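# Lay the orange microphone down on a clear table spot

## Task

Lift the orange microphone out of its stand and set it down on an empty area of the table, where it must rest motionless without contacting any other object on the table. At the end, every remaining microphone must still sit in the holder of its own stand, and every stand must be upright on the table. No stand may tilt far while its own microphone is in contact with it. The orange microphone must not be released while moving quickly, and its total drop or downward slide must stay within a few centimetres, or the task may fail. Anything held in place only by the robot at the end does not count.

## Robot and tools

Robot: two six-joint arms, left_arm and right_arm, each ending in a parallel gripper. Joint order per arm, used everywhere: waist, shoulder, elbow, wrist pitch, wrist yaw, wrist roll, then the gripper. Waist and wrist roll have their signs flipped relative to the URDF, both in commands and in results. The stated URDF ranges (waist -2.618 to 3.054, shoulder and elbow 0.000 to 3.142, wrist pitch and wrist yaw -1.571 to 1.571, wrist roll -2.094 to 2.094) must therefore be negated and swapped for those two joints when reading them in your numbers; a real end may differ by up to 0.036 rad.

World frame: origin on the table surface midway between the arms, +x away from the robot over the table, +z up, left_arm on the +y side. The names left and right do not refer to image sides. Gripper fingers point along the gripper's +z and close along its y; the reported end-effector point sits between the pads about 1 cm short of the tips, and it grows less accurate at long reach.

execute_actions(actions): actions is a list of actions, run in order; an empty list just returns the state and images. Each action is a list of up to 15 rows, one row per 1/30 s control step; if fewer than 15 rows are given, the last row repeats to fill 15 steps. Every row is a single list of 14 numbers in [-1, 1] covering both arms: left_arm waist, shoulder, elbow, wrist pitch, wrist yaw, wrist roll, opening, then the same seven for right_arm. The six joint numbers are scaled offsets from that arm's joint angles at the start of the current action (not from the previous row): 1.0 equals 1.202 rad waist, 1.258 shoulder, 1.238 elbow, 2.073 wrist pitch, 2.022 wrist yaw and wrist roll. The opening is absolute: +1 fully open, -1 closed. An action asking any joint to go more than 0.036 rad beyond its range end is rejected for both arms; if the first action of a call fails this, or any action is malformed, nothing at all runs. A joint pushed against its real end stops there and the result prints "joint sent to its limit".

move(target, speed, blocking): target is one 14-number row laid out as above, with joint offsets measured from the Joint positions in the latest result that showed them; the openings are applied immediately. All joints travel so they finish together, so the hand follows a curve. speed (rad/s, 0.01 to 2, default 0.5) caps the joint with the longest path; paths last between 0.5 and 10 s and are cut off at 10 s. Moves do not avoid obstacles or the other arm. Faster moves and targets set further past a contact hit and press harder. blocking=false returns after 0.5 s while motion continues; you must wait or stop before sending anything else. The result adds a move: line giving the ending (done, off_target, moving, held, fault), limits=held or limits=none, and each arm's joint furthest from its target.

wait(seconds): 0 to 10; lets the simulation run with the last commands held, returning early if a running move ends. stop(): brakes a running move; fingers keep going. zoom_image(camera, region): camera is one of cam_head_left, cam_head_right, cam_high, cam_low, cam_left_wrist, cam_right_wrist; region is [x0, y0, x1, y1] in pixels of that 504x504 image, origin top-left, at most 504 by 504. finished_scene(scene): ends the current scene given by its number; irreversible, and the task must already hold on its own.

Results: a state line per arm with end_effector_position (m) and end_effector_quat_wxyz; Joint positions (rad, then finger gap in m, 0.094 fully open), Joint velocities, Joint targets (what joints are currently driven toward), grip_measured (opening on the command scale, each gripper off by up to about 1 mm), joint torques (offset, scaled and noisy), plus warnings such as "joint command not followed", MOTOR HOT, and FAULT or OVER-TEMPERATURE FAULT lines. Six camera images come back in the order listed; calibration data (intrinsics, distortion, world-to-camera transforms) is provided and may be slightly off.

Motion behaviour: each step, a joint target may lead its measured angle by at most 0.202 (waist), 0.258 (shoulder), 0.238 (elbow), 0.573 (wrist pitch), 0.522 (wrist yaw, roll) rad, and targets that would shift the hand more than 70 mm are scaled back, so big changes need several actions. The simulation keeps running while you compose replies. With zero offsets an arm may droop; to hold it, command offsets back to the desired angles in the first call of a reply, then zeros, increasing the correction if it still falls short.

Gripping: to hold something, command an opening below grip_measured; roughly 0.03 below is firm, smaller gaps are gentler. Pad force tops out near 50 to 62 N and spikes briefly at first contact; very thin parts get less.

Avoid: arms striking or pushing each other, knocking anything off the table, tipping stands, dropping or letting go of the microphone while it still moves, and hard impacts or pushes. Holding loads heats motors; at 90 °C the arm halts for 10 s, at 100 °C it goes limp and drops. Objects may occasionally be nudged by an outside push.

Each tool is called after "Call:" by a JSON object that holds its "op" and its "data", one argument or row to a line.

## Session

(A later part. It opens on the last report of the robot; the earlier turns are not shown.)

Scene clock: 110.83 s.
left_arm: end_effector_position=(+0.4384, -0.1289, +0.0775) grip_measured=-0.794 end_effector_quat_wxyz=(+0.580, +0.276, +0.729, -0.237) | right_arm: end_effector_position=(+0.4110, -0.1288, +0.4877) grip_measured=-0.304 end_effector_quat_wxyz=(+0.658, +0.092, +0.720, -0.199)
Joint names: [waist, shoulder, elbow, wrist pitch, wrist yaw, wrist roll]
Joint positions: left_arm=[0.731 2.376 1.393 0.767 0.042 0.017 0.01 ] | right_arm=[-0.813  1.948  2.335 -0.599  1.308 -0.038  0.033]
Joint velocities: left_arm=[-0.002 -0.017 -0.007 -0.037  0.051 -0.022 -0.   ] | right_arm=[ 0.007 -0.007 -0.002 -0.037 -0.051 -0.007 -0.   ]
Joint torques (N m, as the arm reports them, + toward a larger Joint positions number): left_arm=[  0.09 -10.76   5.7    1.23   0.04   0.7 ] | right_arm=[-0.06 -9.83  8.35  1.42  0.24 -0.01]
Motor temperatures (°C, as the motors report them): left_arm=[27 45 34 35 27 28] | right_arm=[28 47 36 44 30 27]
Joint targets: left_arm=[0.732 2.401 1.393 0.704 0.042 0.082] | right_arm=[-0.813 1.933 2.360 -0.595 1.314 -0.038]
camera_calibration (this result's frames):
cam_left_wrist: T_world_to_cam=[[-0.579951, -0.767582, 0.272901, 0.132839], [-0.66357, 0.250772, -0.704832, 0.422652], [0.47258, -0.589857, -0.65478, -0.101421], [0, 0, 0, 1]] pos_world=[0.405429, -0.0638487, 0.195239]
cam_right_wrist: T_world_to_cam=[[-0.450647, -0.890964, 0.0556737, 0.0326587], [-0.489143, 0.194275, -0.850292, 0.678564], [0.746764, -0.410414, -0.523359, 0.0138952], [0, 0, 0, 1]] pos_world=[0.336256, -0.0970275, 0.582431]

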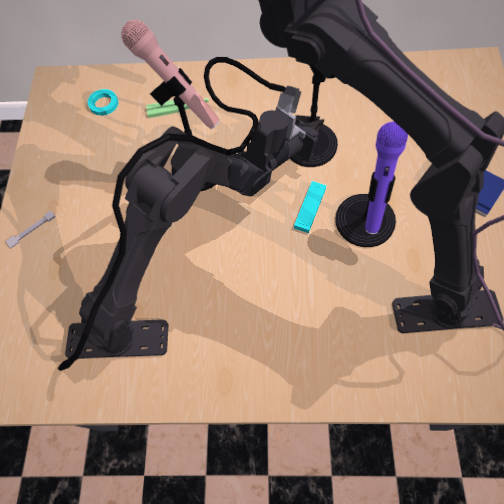

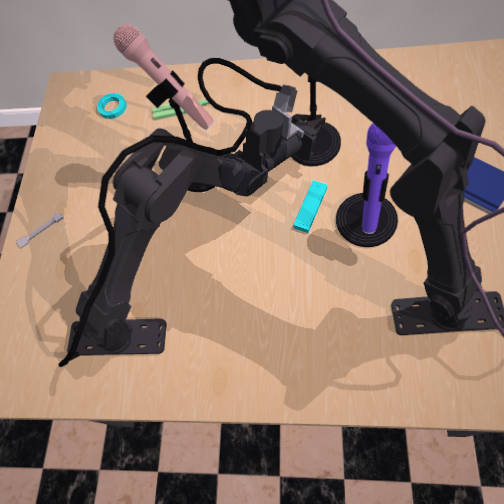

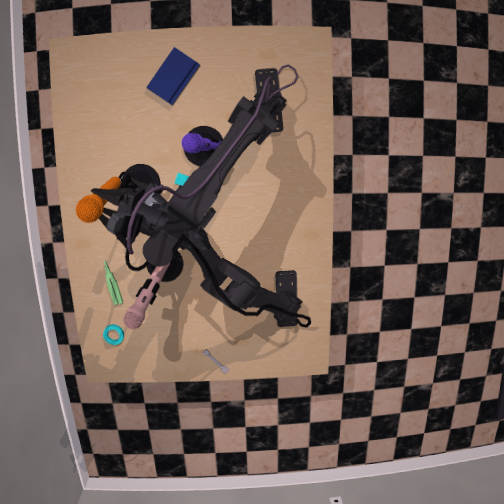

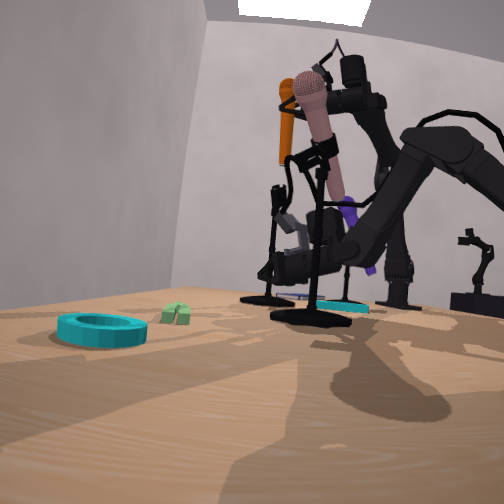

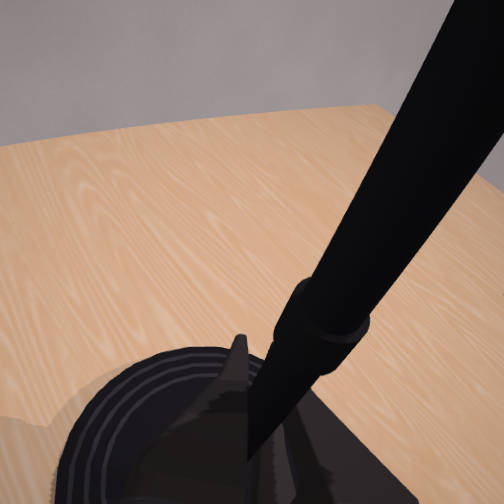

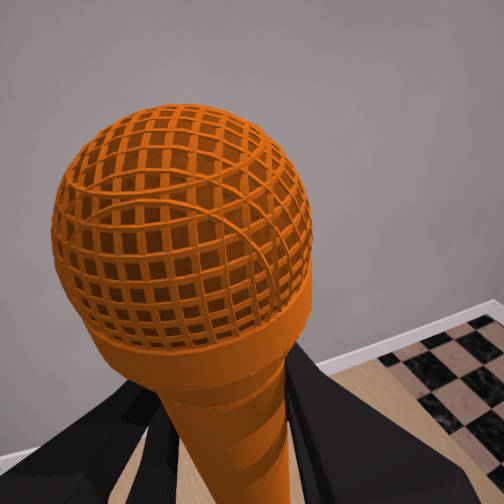

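Call:
{"op": "move", "data": {
  "target": [0,0,0,0,0,0,0.3,-0.47,-0.44,-0.6,-0.2,-0.647,0.02,-0.38],
  "speed": 0.7
}}

Call:
{"op": "move", "data": {
  "target": [0,0,0,0,0,0,0.3,0,0.27,-0.33,0.03,0,0,-0.38],
  "speed": 0.4
}}

Scene clock: 118.03 s.
left_arm: end_effector_position=(+0.4385, -0.1289, +0.0765) grip_measured=+0.297 end_effector_quat_wxyz=(+0.580, +0.277, +0.729, -0.236) | right_arm: end_effector_position=(+0.0489, +0.0132, +0.2950) grip_measured=-0.306 end_effector_quat_wxyz=(+0.267, -0.619, +0.700, +0.233)
Joint names: [waist, shoulder, elbow, wrist pitch, wrist yaw, wrist roll]
Joint positions: left_arm=[0.731 2.379 1.393 0.769 0.041 0.015 0.061] | right_arm=[-1.374  1.421  1.594 -1.018  0.009 -0.004  0.033]
Joint velocities: left_arm=[-0.002 -0.022  0.012 -0.007  0.022 -0.066  0.001] | right_arm=[-0.007  0.012  0.012 -0.007 -0.007  0.066  0.001]
Joint torques (N m, as the arm reports them, + toward a larger Joint positions number): left_arm=[  0.04 -13.08   5.7    1.83   0.04   0.02] | right_arm=[-0.36 -6.92  6.97  1.45 -0.09  0.04]
Motor temperatures (°C, as the motors report them): left_arm=[27 46 34 35 27 28] | right_arm=[28 47 35 43 30 27]
Joint targets: left_arm=[0.731 2.377 1.393 0.767 0.042 0.017] | right_arm=[-1.377 1.394 1.592 -1.013 0.000 0.003]
move: off_target (right_arm); limits=none; left_arm: farthest joint: the shoulder, 0.003 radians from its target (0.000 radians at the start); right_arm: farthest joint: the shoulder, 0.027 radians from its target (0.553 radians at the start)
camera_calibration (this result's frames):
cam_left_wrist: T_world_to_cam=[[-0.580207, -0.767922, 0.271396, 0.13336], [-0.662827, 0.251555, -0.705252, 0.421791], [0.473307, -0.589081, -0.654953, -0.1023], [0, 0, 0, 1]] pos_world=[0.40537, -0.0639566, 0.194273]
cam_right_wrist: T_world_to_cam=[[0.970077, -0.240495, -0.033369, -0.0449931], [-0.241877, -0.945261, -0.219037, 0.126723], [0.0211348, 0.220553, -0.975146, 0.402157], [0, 0, 0, 1]] pos_world=[0.0657986, 0.0202681, 0.418417]

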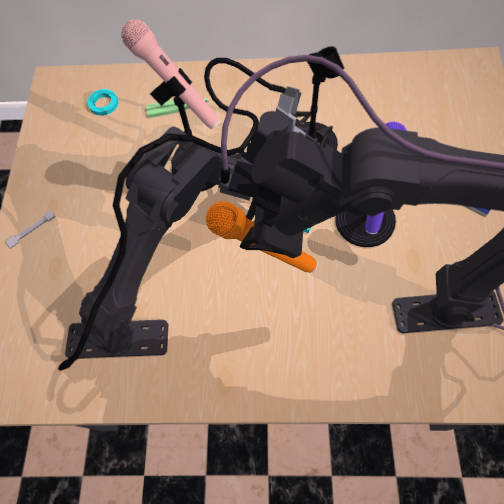

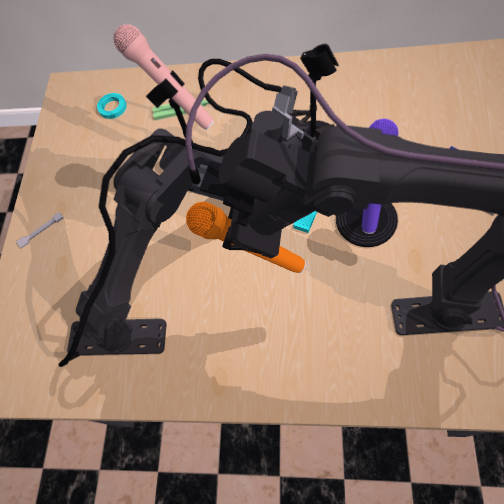

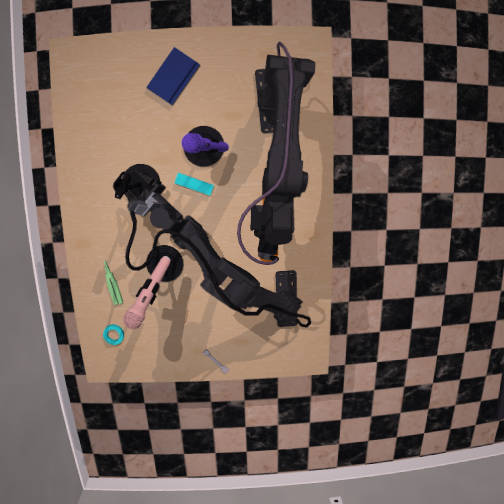

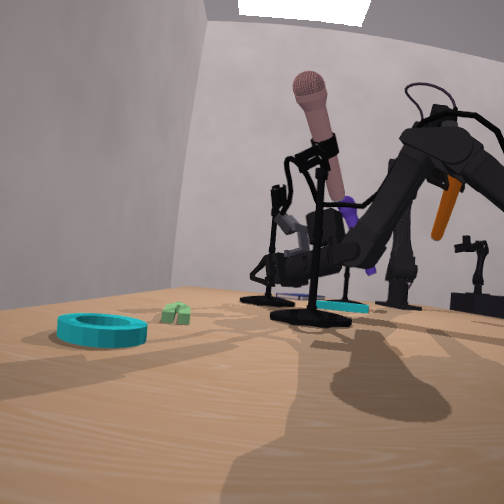

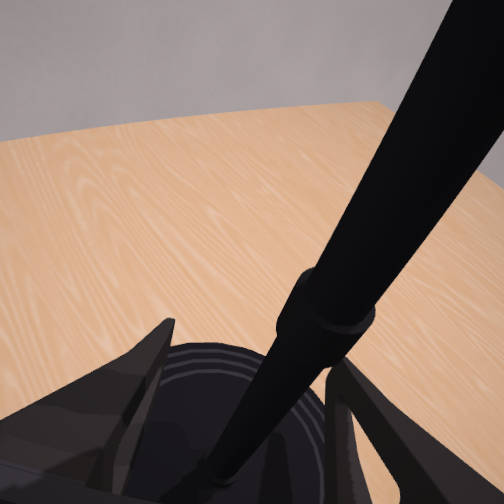

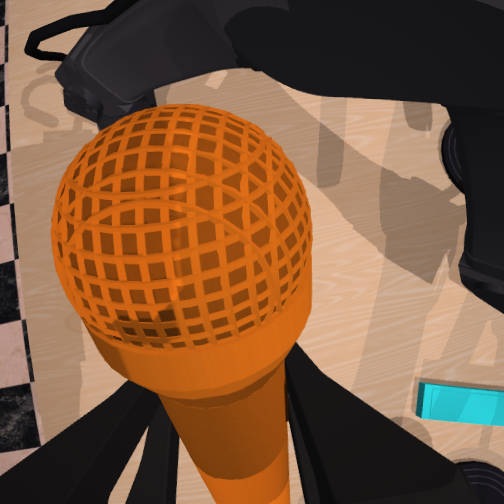

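Scene clock: 119.70 s.
left_arm: end_effector_position=(+0.4385, -0.1289, +0.0765) grip_measured=+0.297 end_effector_quat_wxyz=(+0.580, +0.277, +0.729, -0.236) | right_arm: end_effector_position=(+0.0417, -0.0482, +0.0446) grip_measured=-0.306 end_effector_quat_wxyz=(+0.012, -0.663, +0.748, +0.005)
Joint names: [waist, shoulder, elbow, wrist pitch, wrist yaw, wrist roll]
Joint positions: left_arm=[0.731 2.379 1.393 0.769 0.041 0.015 0.061] | right_arm=[-1.374  1.765  1.183 -0.963  0.009 -0.004  0.033]
Joint velocities: left_arm=[ 0.017 -0.012 -0.002 -0.037 -0.007 -0.037  0.001] | right_arm=[ 0.002 -0.012 -0.002  0.037  0.022  0.007  0.001]
Joint torques (N m, as the arm reports them, + toward a larger Joint positions number): left_arm=[  0.03 -12.88   5.71   1.85   0.03   0.  ] | right_arm=[-0.06 -7.38  6.41  0.37  0.   -0.01]
Motor temperatures (°C, as the motors report them): left_arm=[27 46 34 36 27 28] | right_arm=[28 46 34 43 30 27]
Joint targets: left_arm=[0.731 2.379 1.393 0.769 0.041 0.015] | right_arm=[-1.374 1.761 1.186 -0.956 0.009 -0.004]
move: done; limits=none; left_arm: farthest joint: the waist, 0.000 radians from its target (0.000 radians at the start); right_arm: farthest joint: the wrist pitch, 0.008 radians from its target (0.063 radians at the start)
camera_calibration (this result's frames):
cam_left_wrist: T_world_to_cam=[[-0.580207, -0.767922, 0.271396, 0.13336], [-0.662827, 0.251555, -0.705252, 0.421791], [0.473307, -0.589081, -0.654953, -0.1023], [0, 0, 0, 1]] pos_world=[0.40537, -0.0639566, 0.194273]
cam_right_wrist: T_world_to_cam=[[0.971035, -0.232276, 0.0560243, -0.0647994], [-0.231864, -0.859395, 0.455718, -0.0142663], [-0.0577052, -0.455508, -0.888359, 0.138557], [0, 0, 0, 1]] pos_world=[0.0676101, 0.0358024, 0.13322]

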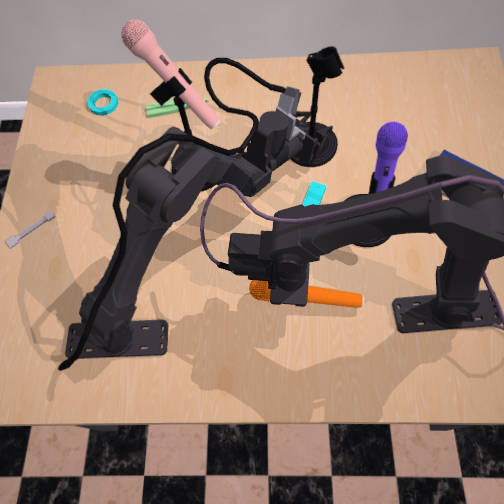

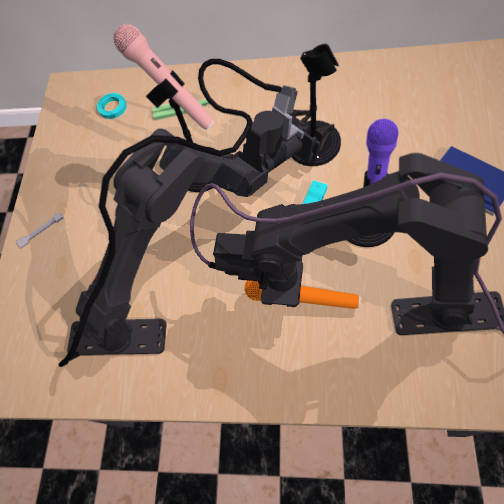

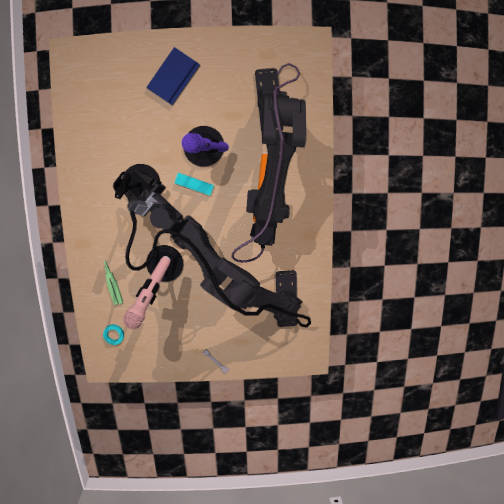

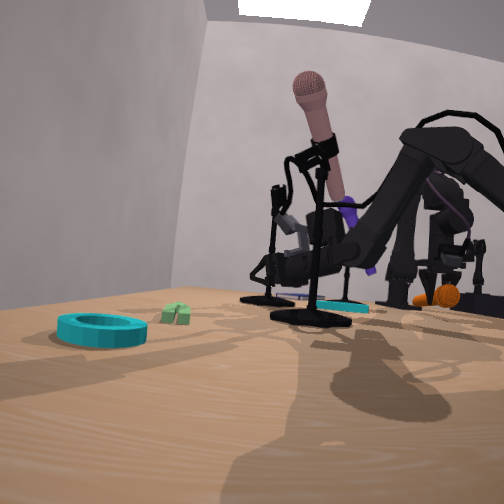

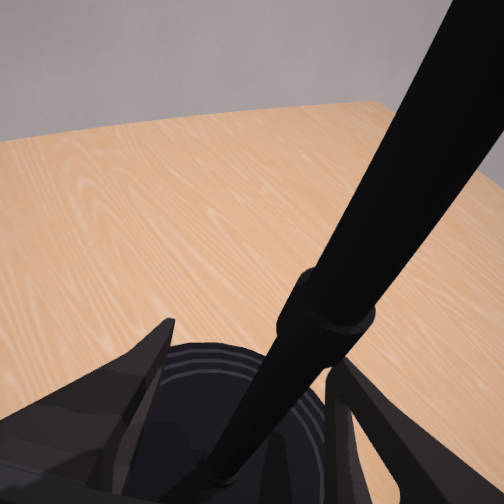

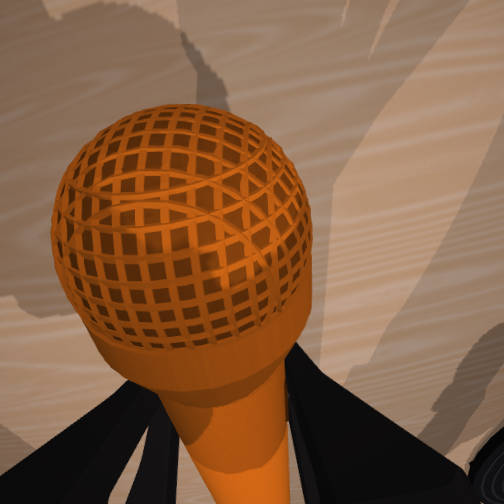

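Call:
{"op": "move", "data": {
  "target": [0,-0.1,-0.12,0.02,0,0,0.3,0,0.055,0,0.06,0,0,-0.38],
  "speed": 0.15
}}

Call:
{"op": "move", "data": {
  "target": [0,0,0,0,0,0,0.3,0,0,0,0,0,0,0.6]
}}

Call:
{"op": "move", "data": {
  "target": [0,0,0,0,0,0,0.3,0,-0.2,0,0,0,0,0.6]
}}

Scene clock: 124.30 s.
left_arm: end_effector_position=(+0.4182, -0.1115, +0.0844) grip_measured=+0.297 end_effector_quat_wxyz=(+0.576, +0.278, +0.732, -0.235) | right_arm: end_effector_position=(+0.0435, -0.0326, +0.0270) grip_measured=-0.306 end_effector_quat_wxyz=(+0.021, -0.663, +0.748, +0.013)
Joint names: [waist, shoulder, elbow, wrist pitch, wrist yaw, wrist roll]
Joint positions: left_arm=[0.731 2.279 1.253 0.798 0.041 0.015 0.061] | right_arm=[-1.374  1.826  1.183 -0.88   0.009 -0.004  0.033]
Joint velocities: left_arm=[ 0.002 -0.012  0.007  0.022 -0.066 -0.051 -0.   ] | right_arm=[-0.002 -0.007 -0.002  0.051  0.007  0.007 -0.002]
Joint torques (N m, as the arm reports them, + toward a larger Joint positions number): left_arm=[  0.02 -14.3    4.81   1.97   0.03   0.  ] | right_arm=[-0.06 -6.8   6.11  0.74  0.01 -0.01]
Motor temperatures (°C, as the motors report them): left_arm=[27 48 34 36 27 27] | right_arm=[28 45 34 42 30 27]
Joint targets: left_arm=[0.731 2.253 1.244 0.811 0.041 0.015] | right_arm=[-1.374 1.835 1.183 -0.839 0.009 -0.004]
move: off_target (left_arm, right_arm); limits=none; left_arm: farthest joint: the shoulder, 0.026 radians from its target (0.126 radians at the start); right_arm: farthest joint: the wrist pitch, 0.042 radians from its target (0.124 radians at the start)
camera_calibration (this result's frames):
cam_left_wrist: T_world_to_cam=[[-0.577771, -0.770005, 0.27069, 0.131574], [-0.66913, 0.256945, -0.697312, 0.412108], [0.467381, -0.584014, -0.663689, -0.0734848], [0, 0, 0, 1]] pos_world=[0.386119, -0.0474927, 0.202981]
cam_right_wrist: T_world_to_cam=[[0.970893, -0.233498, 0.0533492, -0.0619253], [-0.233026, -0.869361, 0.435788, 0.00779139], [-0.055376, -0.435535, -0.898467, 0.130904], [0, 0, 0, 1]] pos_world=[0.0691873, 0.0493272, 0.117521]

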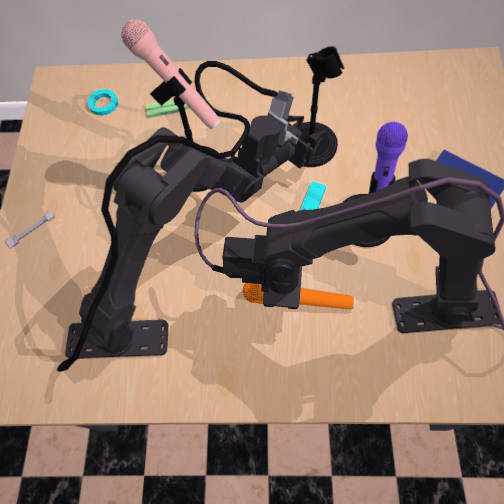

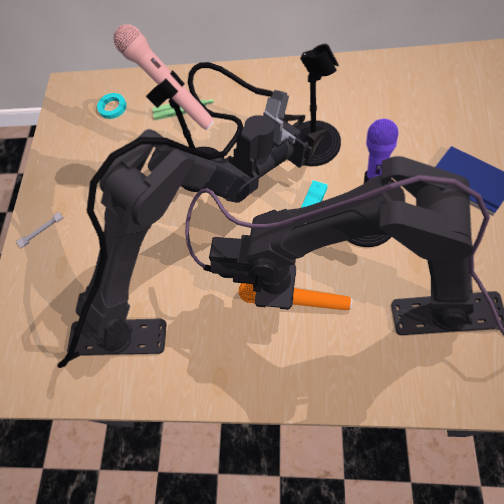

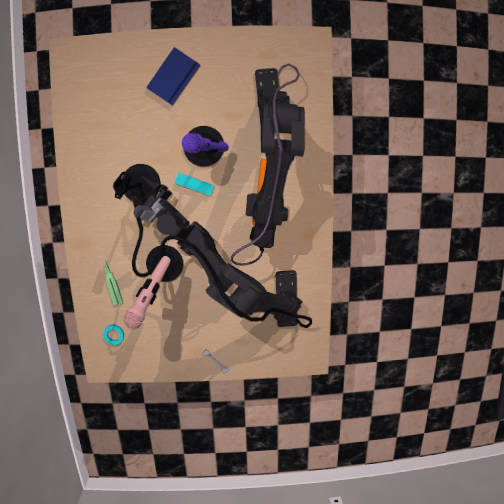

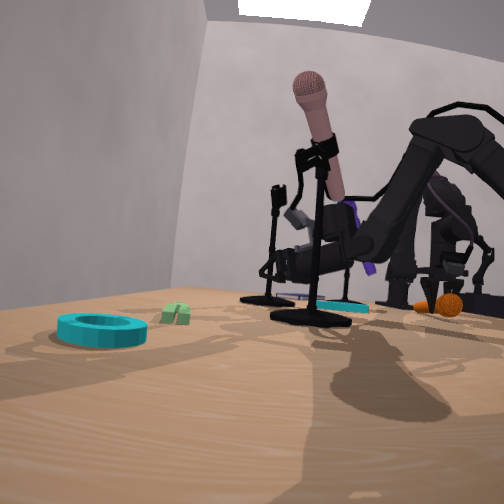

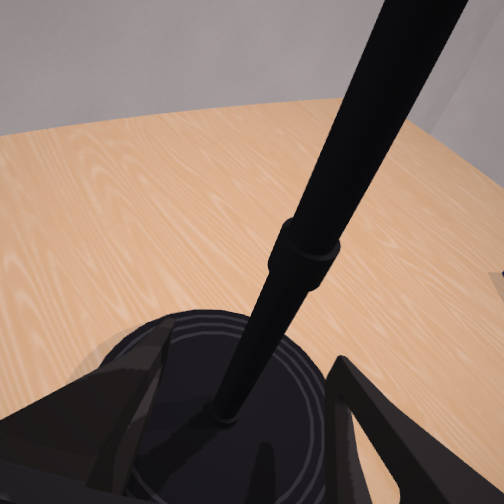

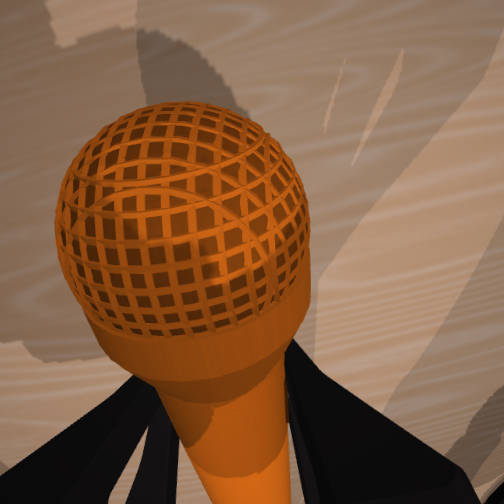

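Scene clock: 124.80 s.
left_arm: end_effector_position=(+0.4182, -0.1115, +0.0844) grip_measured=+0.297 end_effector_quat_wxyz=(+0.576, +0.278, +0.732, -0.235) | right_arm: end_effector_position=(+0.0435, -0.0327, +0.0270) grip_measured=+0.598 end_effector_quat_wxyz=(+0.020, -0.663, +0.748, +0.013)
Joint names: [waist, shoulder, elbow, wrist pitch, wrist yaw, wrist roll]
Joint positions: left_arm=[0.731 2.279 1.253 0.798 0.041 0.015 0.061] | right_arm=[-1.374  1.826  1.183 -0.881  0.009 -0.004  0.075]
Joint velocities: left_arm=[-0.002  0.002 -0.007  0.095  0.007  0.037 -0.001] | right_arm=[-0.002 -0.002 -0.007  0.022  0.007 -0.007  0.   ]
Joint torques (N m, as the arm reports them, + toward a larger Joint positions number): left_arm=[  0.01 -12.08   5.53   1.85   0.03   0.01] | right_arm=[-0.05 -7.44  6.14  0.35  0.01 -0.01]
Motor temperatures (°C, as the motors report them): left_arm=[27 48 34 36 27 27] | right_arm=[28 45 34 42 30 27]
Joint targets: left_arm=[0.731 2.279 1.253 0.798 0.041 0.015] | right_arm=[-1.374 1.826 1.183 -0.880 0.009 -0.004]
move: done; limits=none; left_arm: farthest joint: the waist, 0.000 radians from its target (0.000 radians at the start); right_arm: farthest joint: the wrist pitch, 0.001 radians from its target (0.000 radians at the start)
camera_calibration (this result's frames):
cam_left_wrist: T_world_to_cam=[[-0.577771, -0.770005, 0.27069, 0.131574], [-0.66913, 0.256945, -0.697312, 0.412108], [0.467381, -0.584014, -0.663689, -0.0734848], [0, 0, 0, 1]] pos_world=[0.386119, -0.0474927, 0.202981]
cam_right_wrist: T_world_to_cam=[[0.970895, -0.233478, 0.0533948, -0.0619371], [-0.233007, -0.869195, 0.436127, 0.00770435], [-0.0554157, -0.435875, -0.898299, 0.130844], [0, 0, 0, 1]] pos_world=[0.0691804, 0.0492674, 0.117484]

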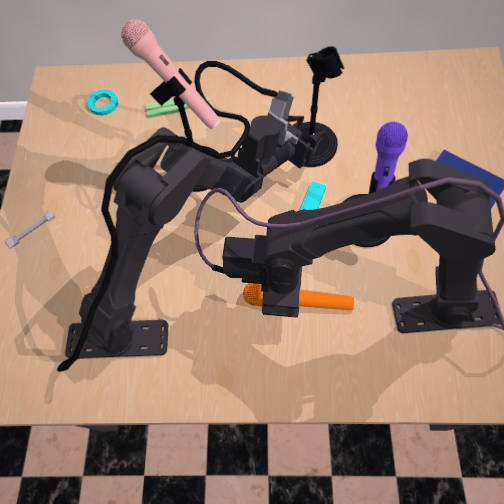

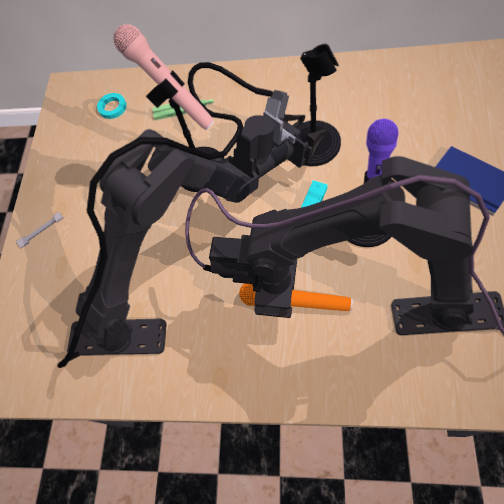

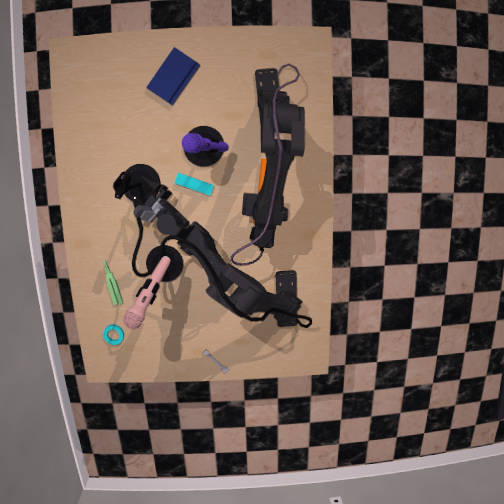

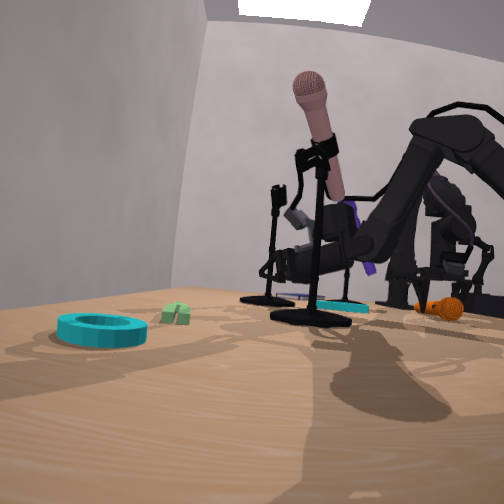

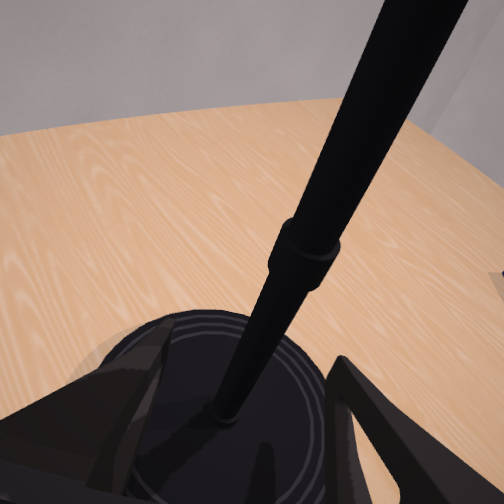

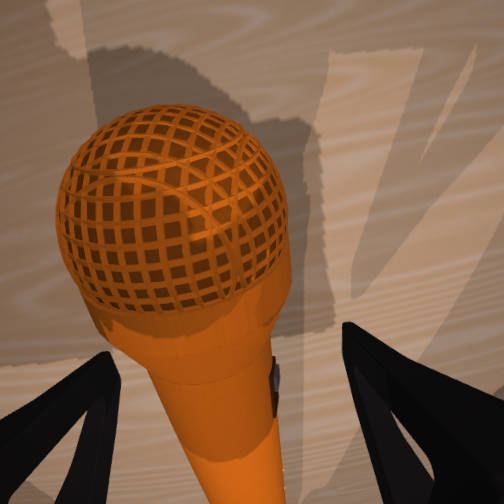

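Scene clock: 125.73 s.
left_arm: end_effector_position=(+0.4182, -0.1115, +0.0844) grip_measured=+0.297 end_effector_quat_wxyz=(+0.576, +0.278, +0.732, -0.235) | right_arm: end_effector_position=(+0.0450, -0.0199, +0.1036) grip_measured=+0.598 end_effector_quat_wxyz=(+0.110, -0.656, +0.741, +0.092)
Joint names: [waist, shoulder, elbow, wrist pitch, wrist yaw, wrist roll]
Joint positions: left_arm=[0.731 2.279 1.253 0.798 0.041 0.015 0.061] | right_arm=[-1.374  1.585  1.183 -0.881  0.009 -0.004  0.075]
Joint velocities: left_arm=[ 0.027  0.002 -0.002 -0.022 -0.081  0.051 -0.   ] | right_arm=[-0.002 -0.007 -0.012 -0.007 -0.007 -0.022 -0.001]
Joint torques (N m, as the arm reports them, + toward a larger Joint positions number): left_arm=[  0.02 -12.06   5.57   1.85   0.03   0.01] | right_arm=[-0.07 -6.83  6.93  0.77  0.01 -0.01]
Motor temperatures (°C, as the motors report them): left_arm=[27 48 34 36 27 27] | right_arm=[28 44 34 41 30 27]
Joint targets: left_arm=[0.731 2.279 1.253 0.798 0.041 0.015] | right_arm=[-1.374 1.575 1.183 -0.881 0.009 -0.004]
move: done; limits=none; left_arm: farthest joint: the waist, 0.000 radians from its target (0.000 radians at the start); right_arm: farthest joint: the shoulder, 0.011 radians from its target (0.252 radians at the start)
camera_calibration (this result's frames):
cam_left_wrist: T_world_to_cam=[[-0.577771, -0.770005, 0.27069, 0.131574], [-0.66913, 0.256945, -0.697312, 0.412108], [0.467381, -0.584014, -0.663689, -0.0734848], [0, 0, 0, 1]] pos_world=[0.386119, -0.0474927, 0.202981]
cam_right_wrist: T_world_to_cam=[[0.969819, -0.242701, 0.0233802, -0.0615074], [-0.242076, -0.946969, 0.211304, 0.00796738], [-0.0291432, -0.210586, -0.977141, 0.216818], [0, 0, 0, 1]] pos_world=[0.0678986, 0.0382758, 0.211616]

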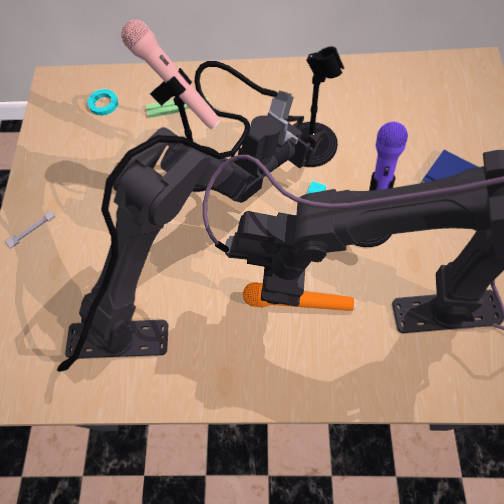

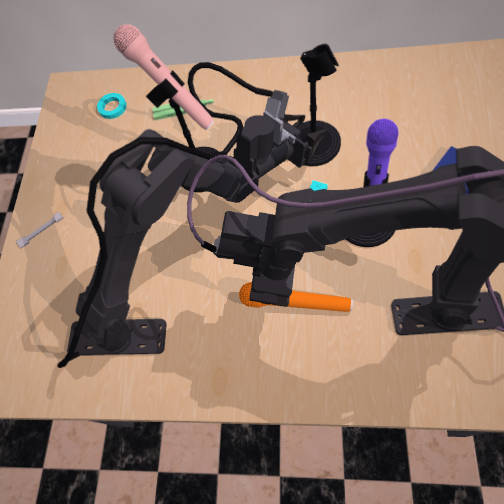

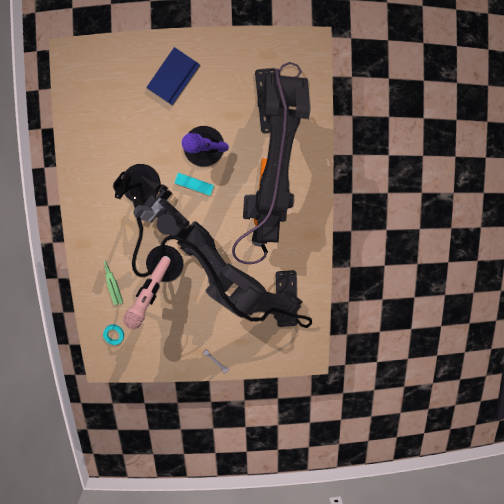

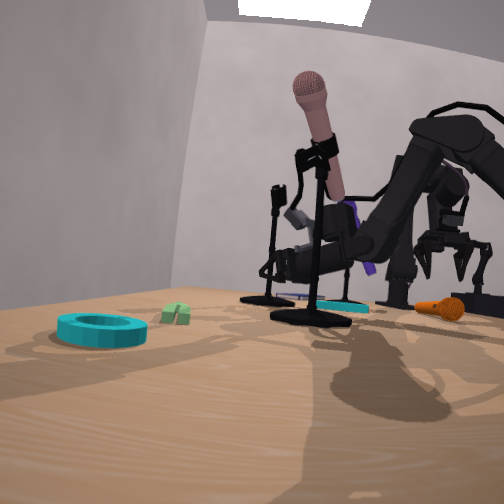

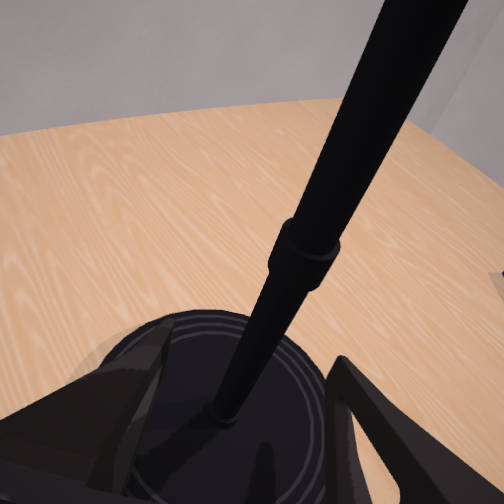

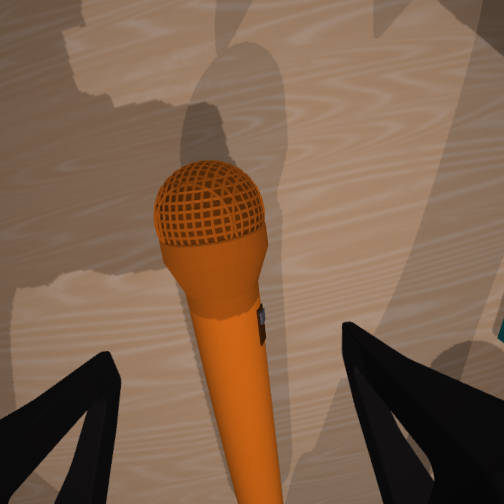

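Call:
{"op": "finished_scene", "data": {
  "scene": 2
}}

The scene is finished: the task was done.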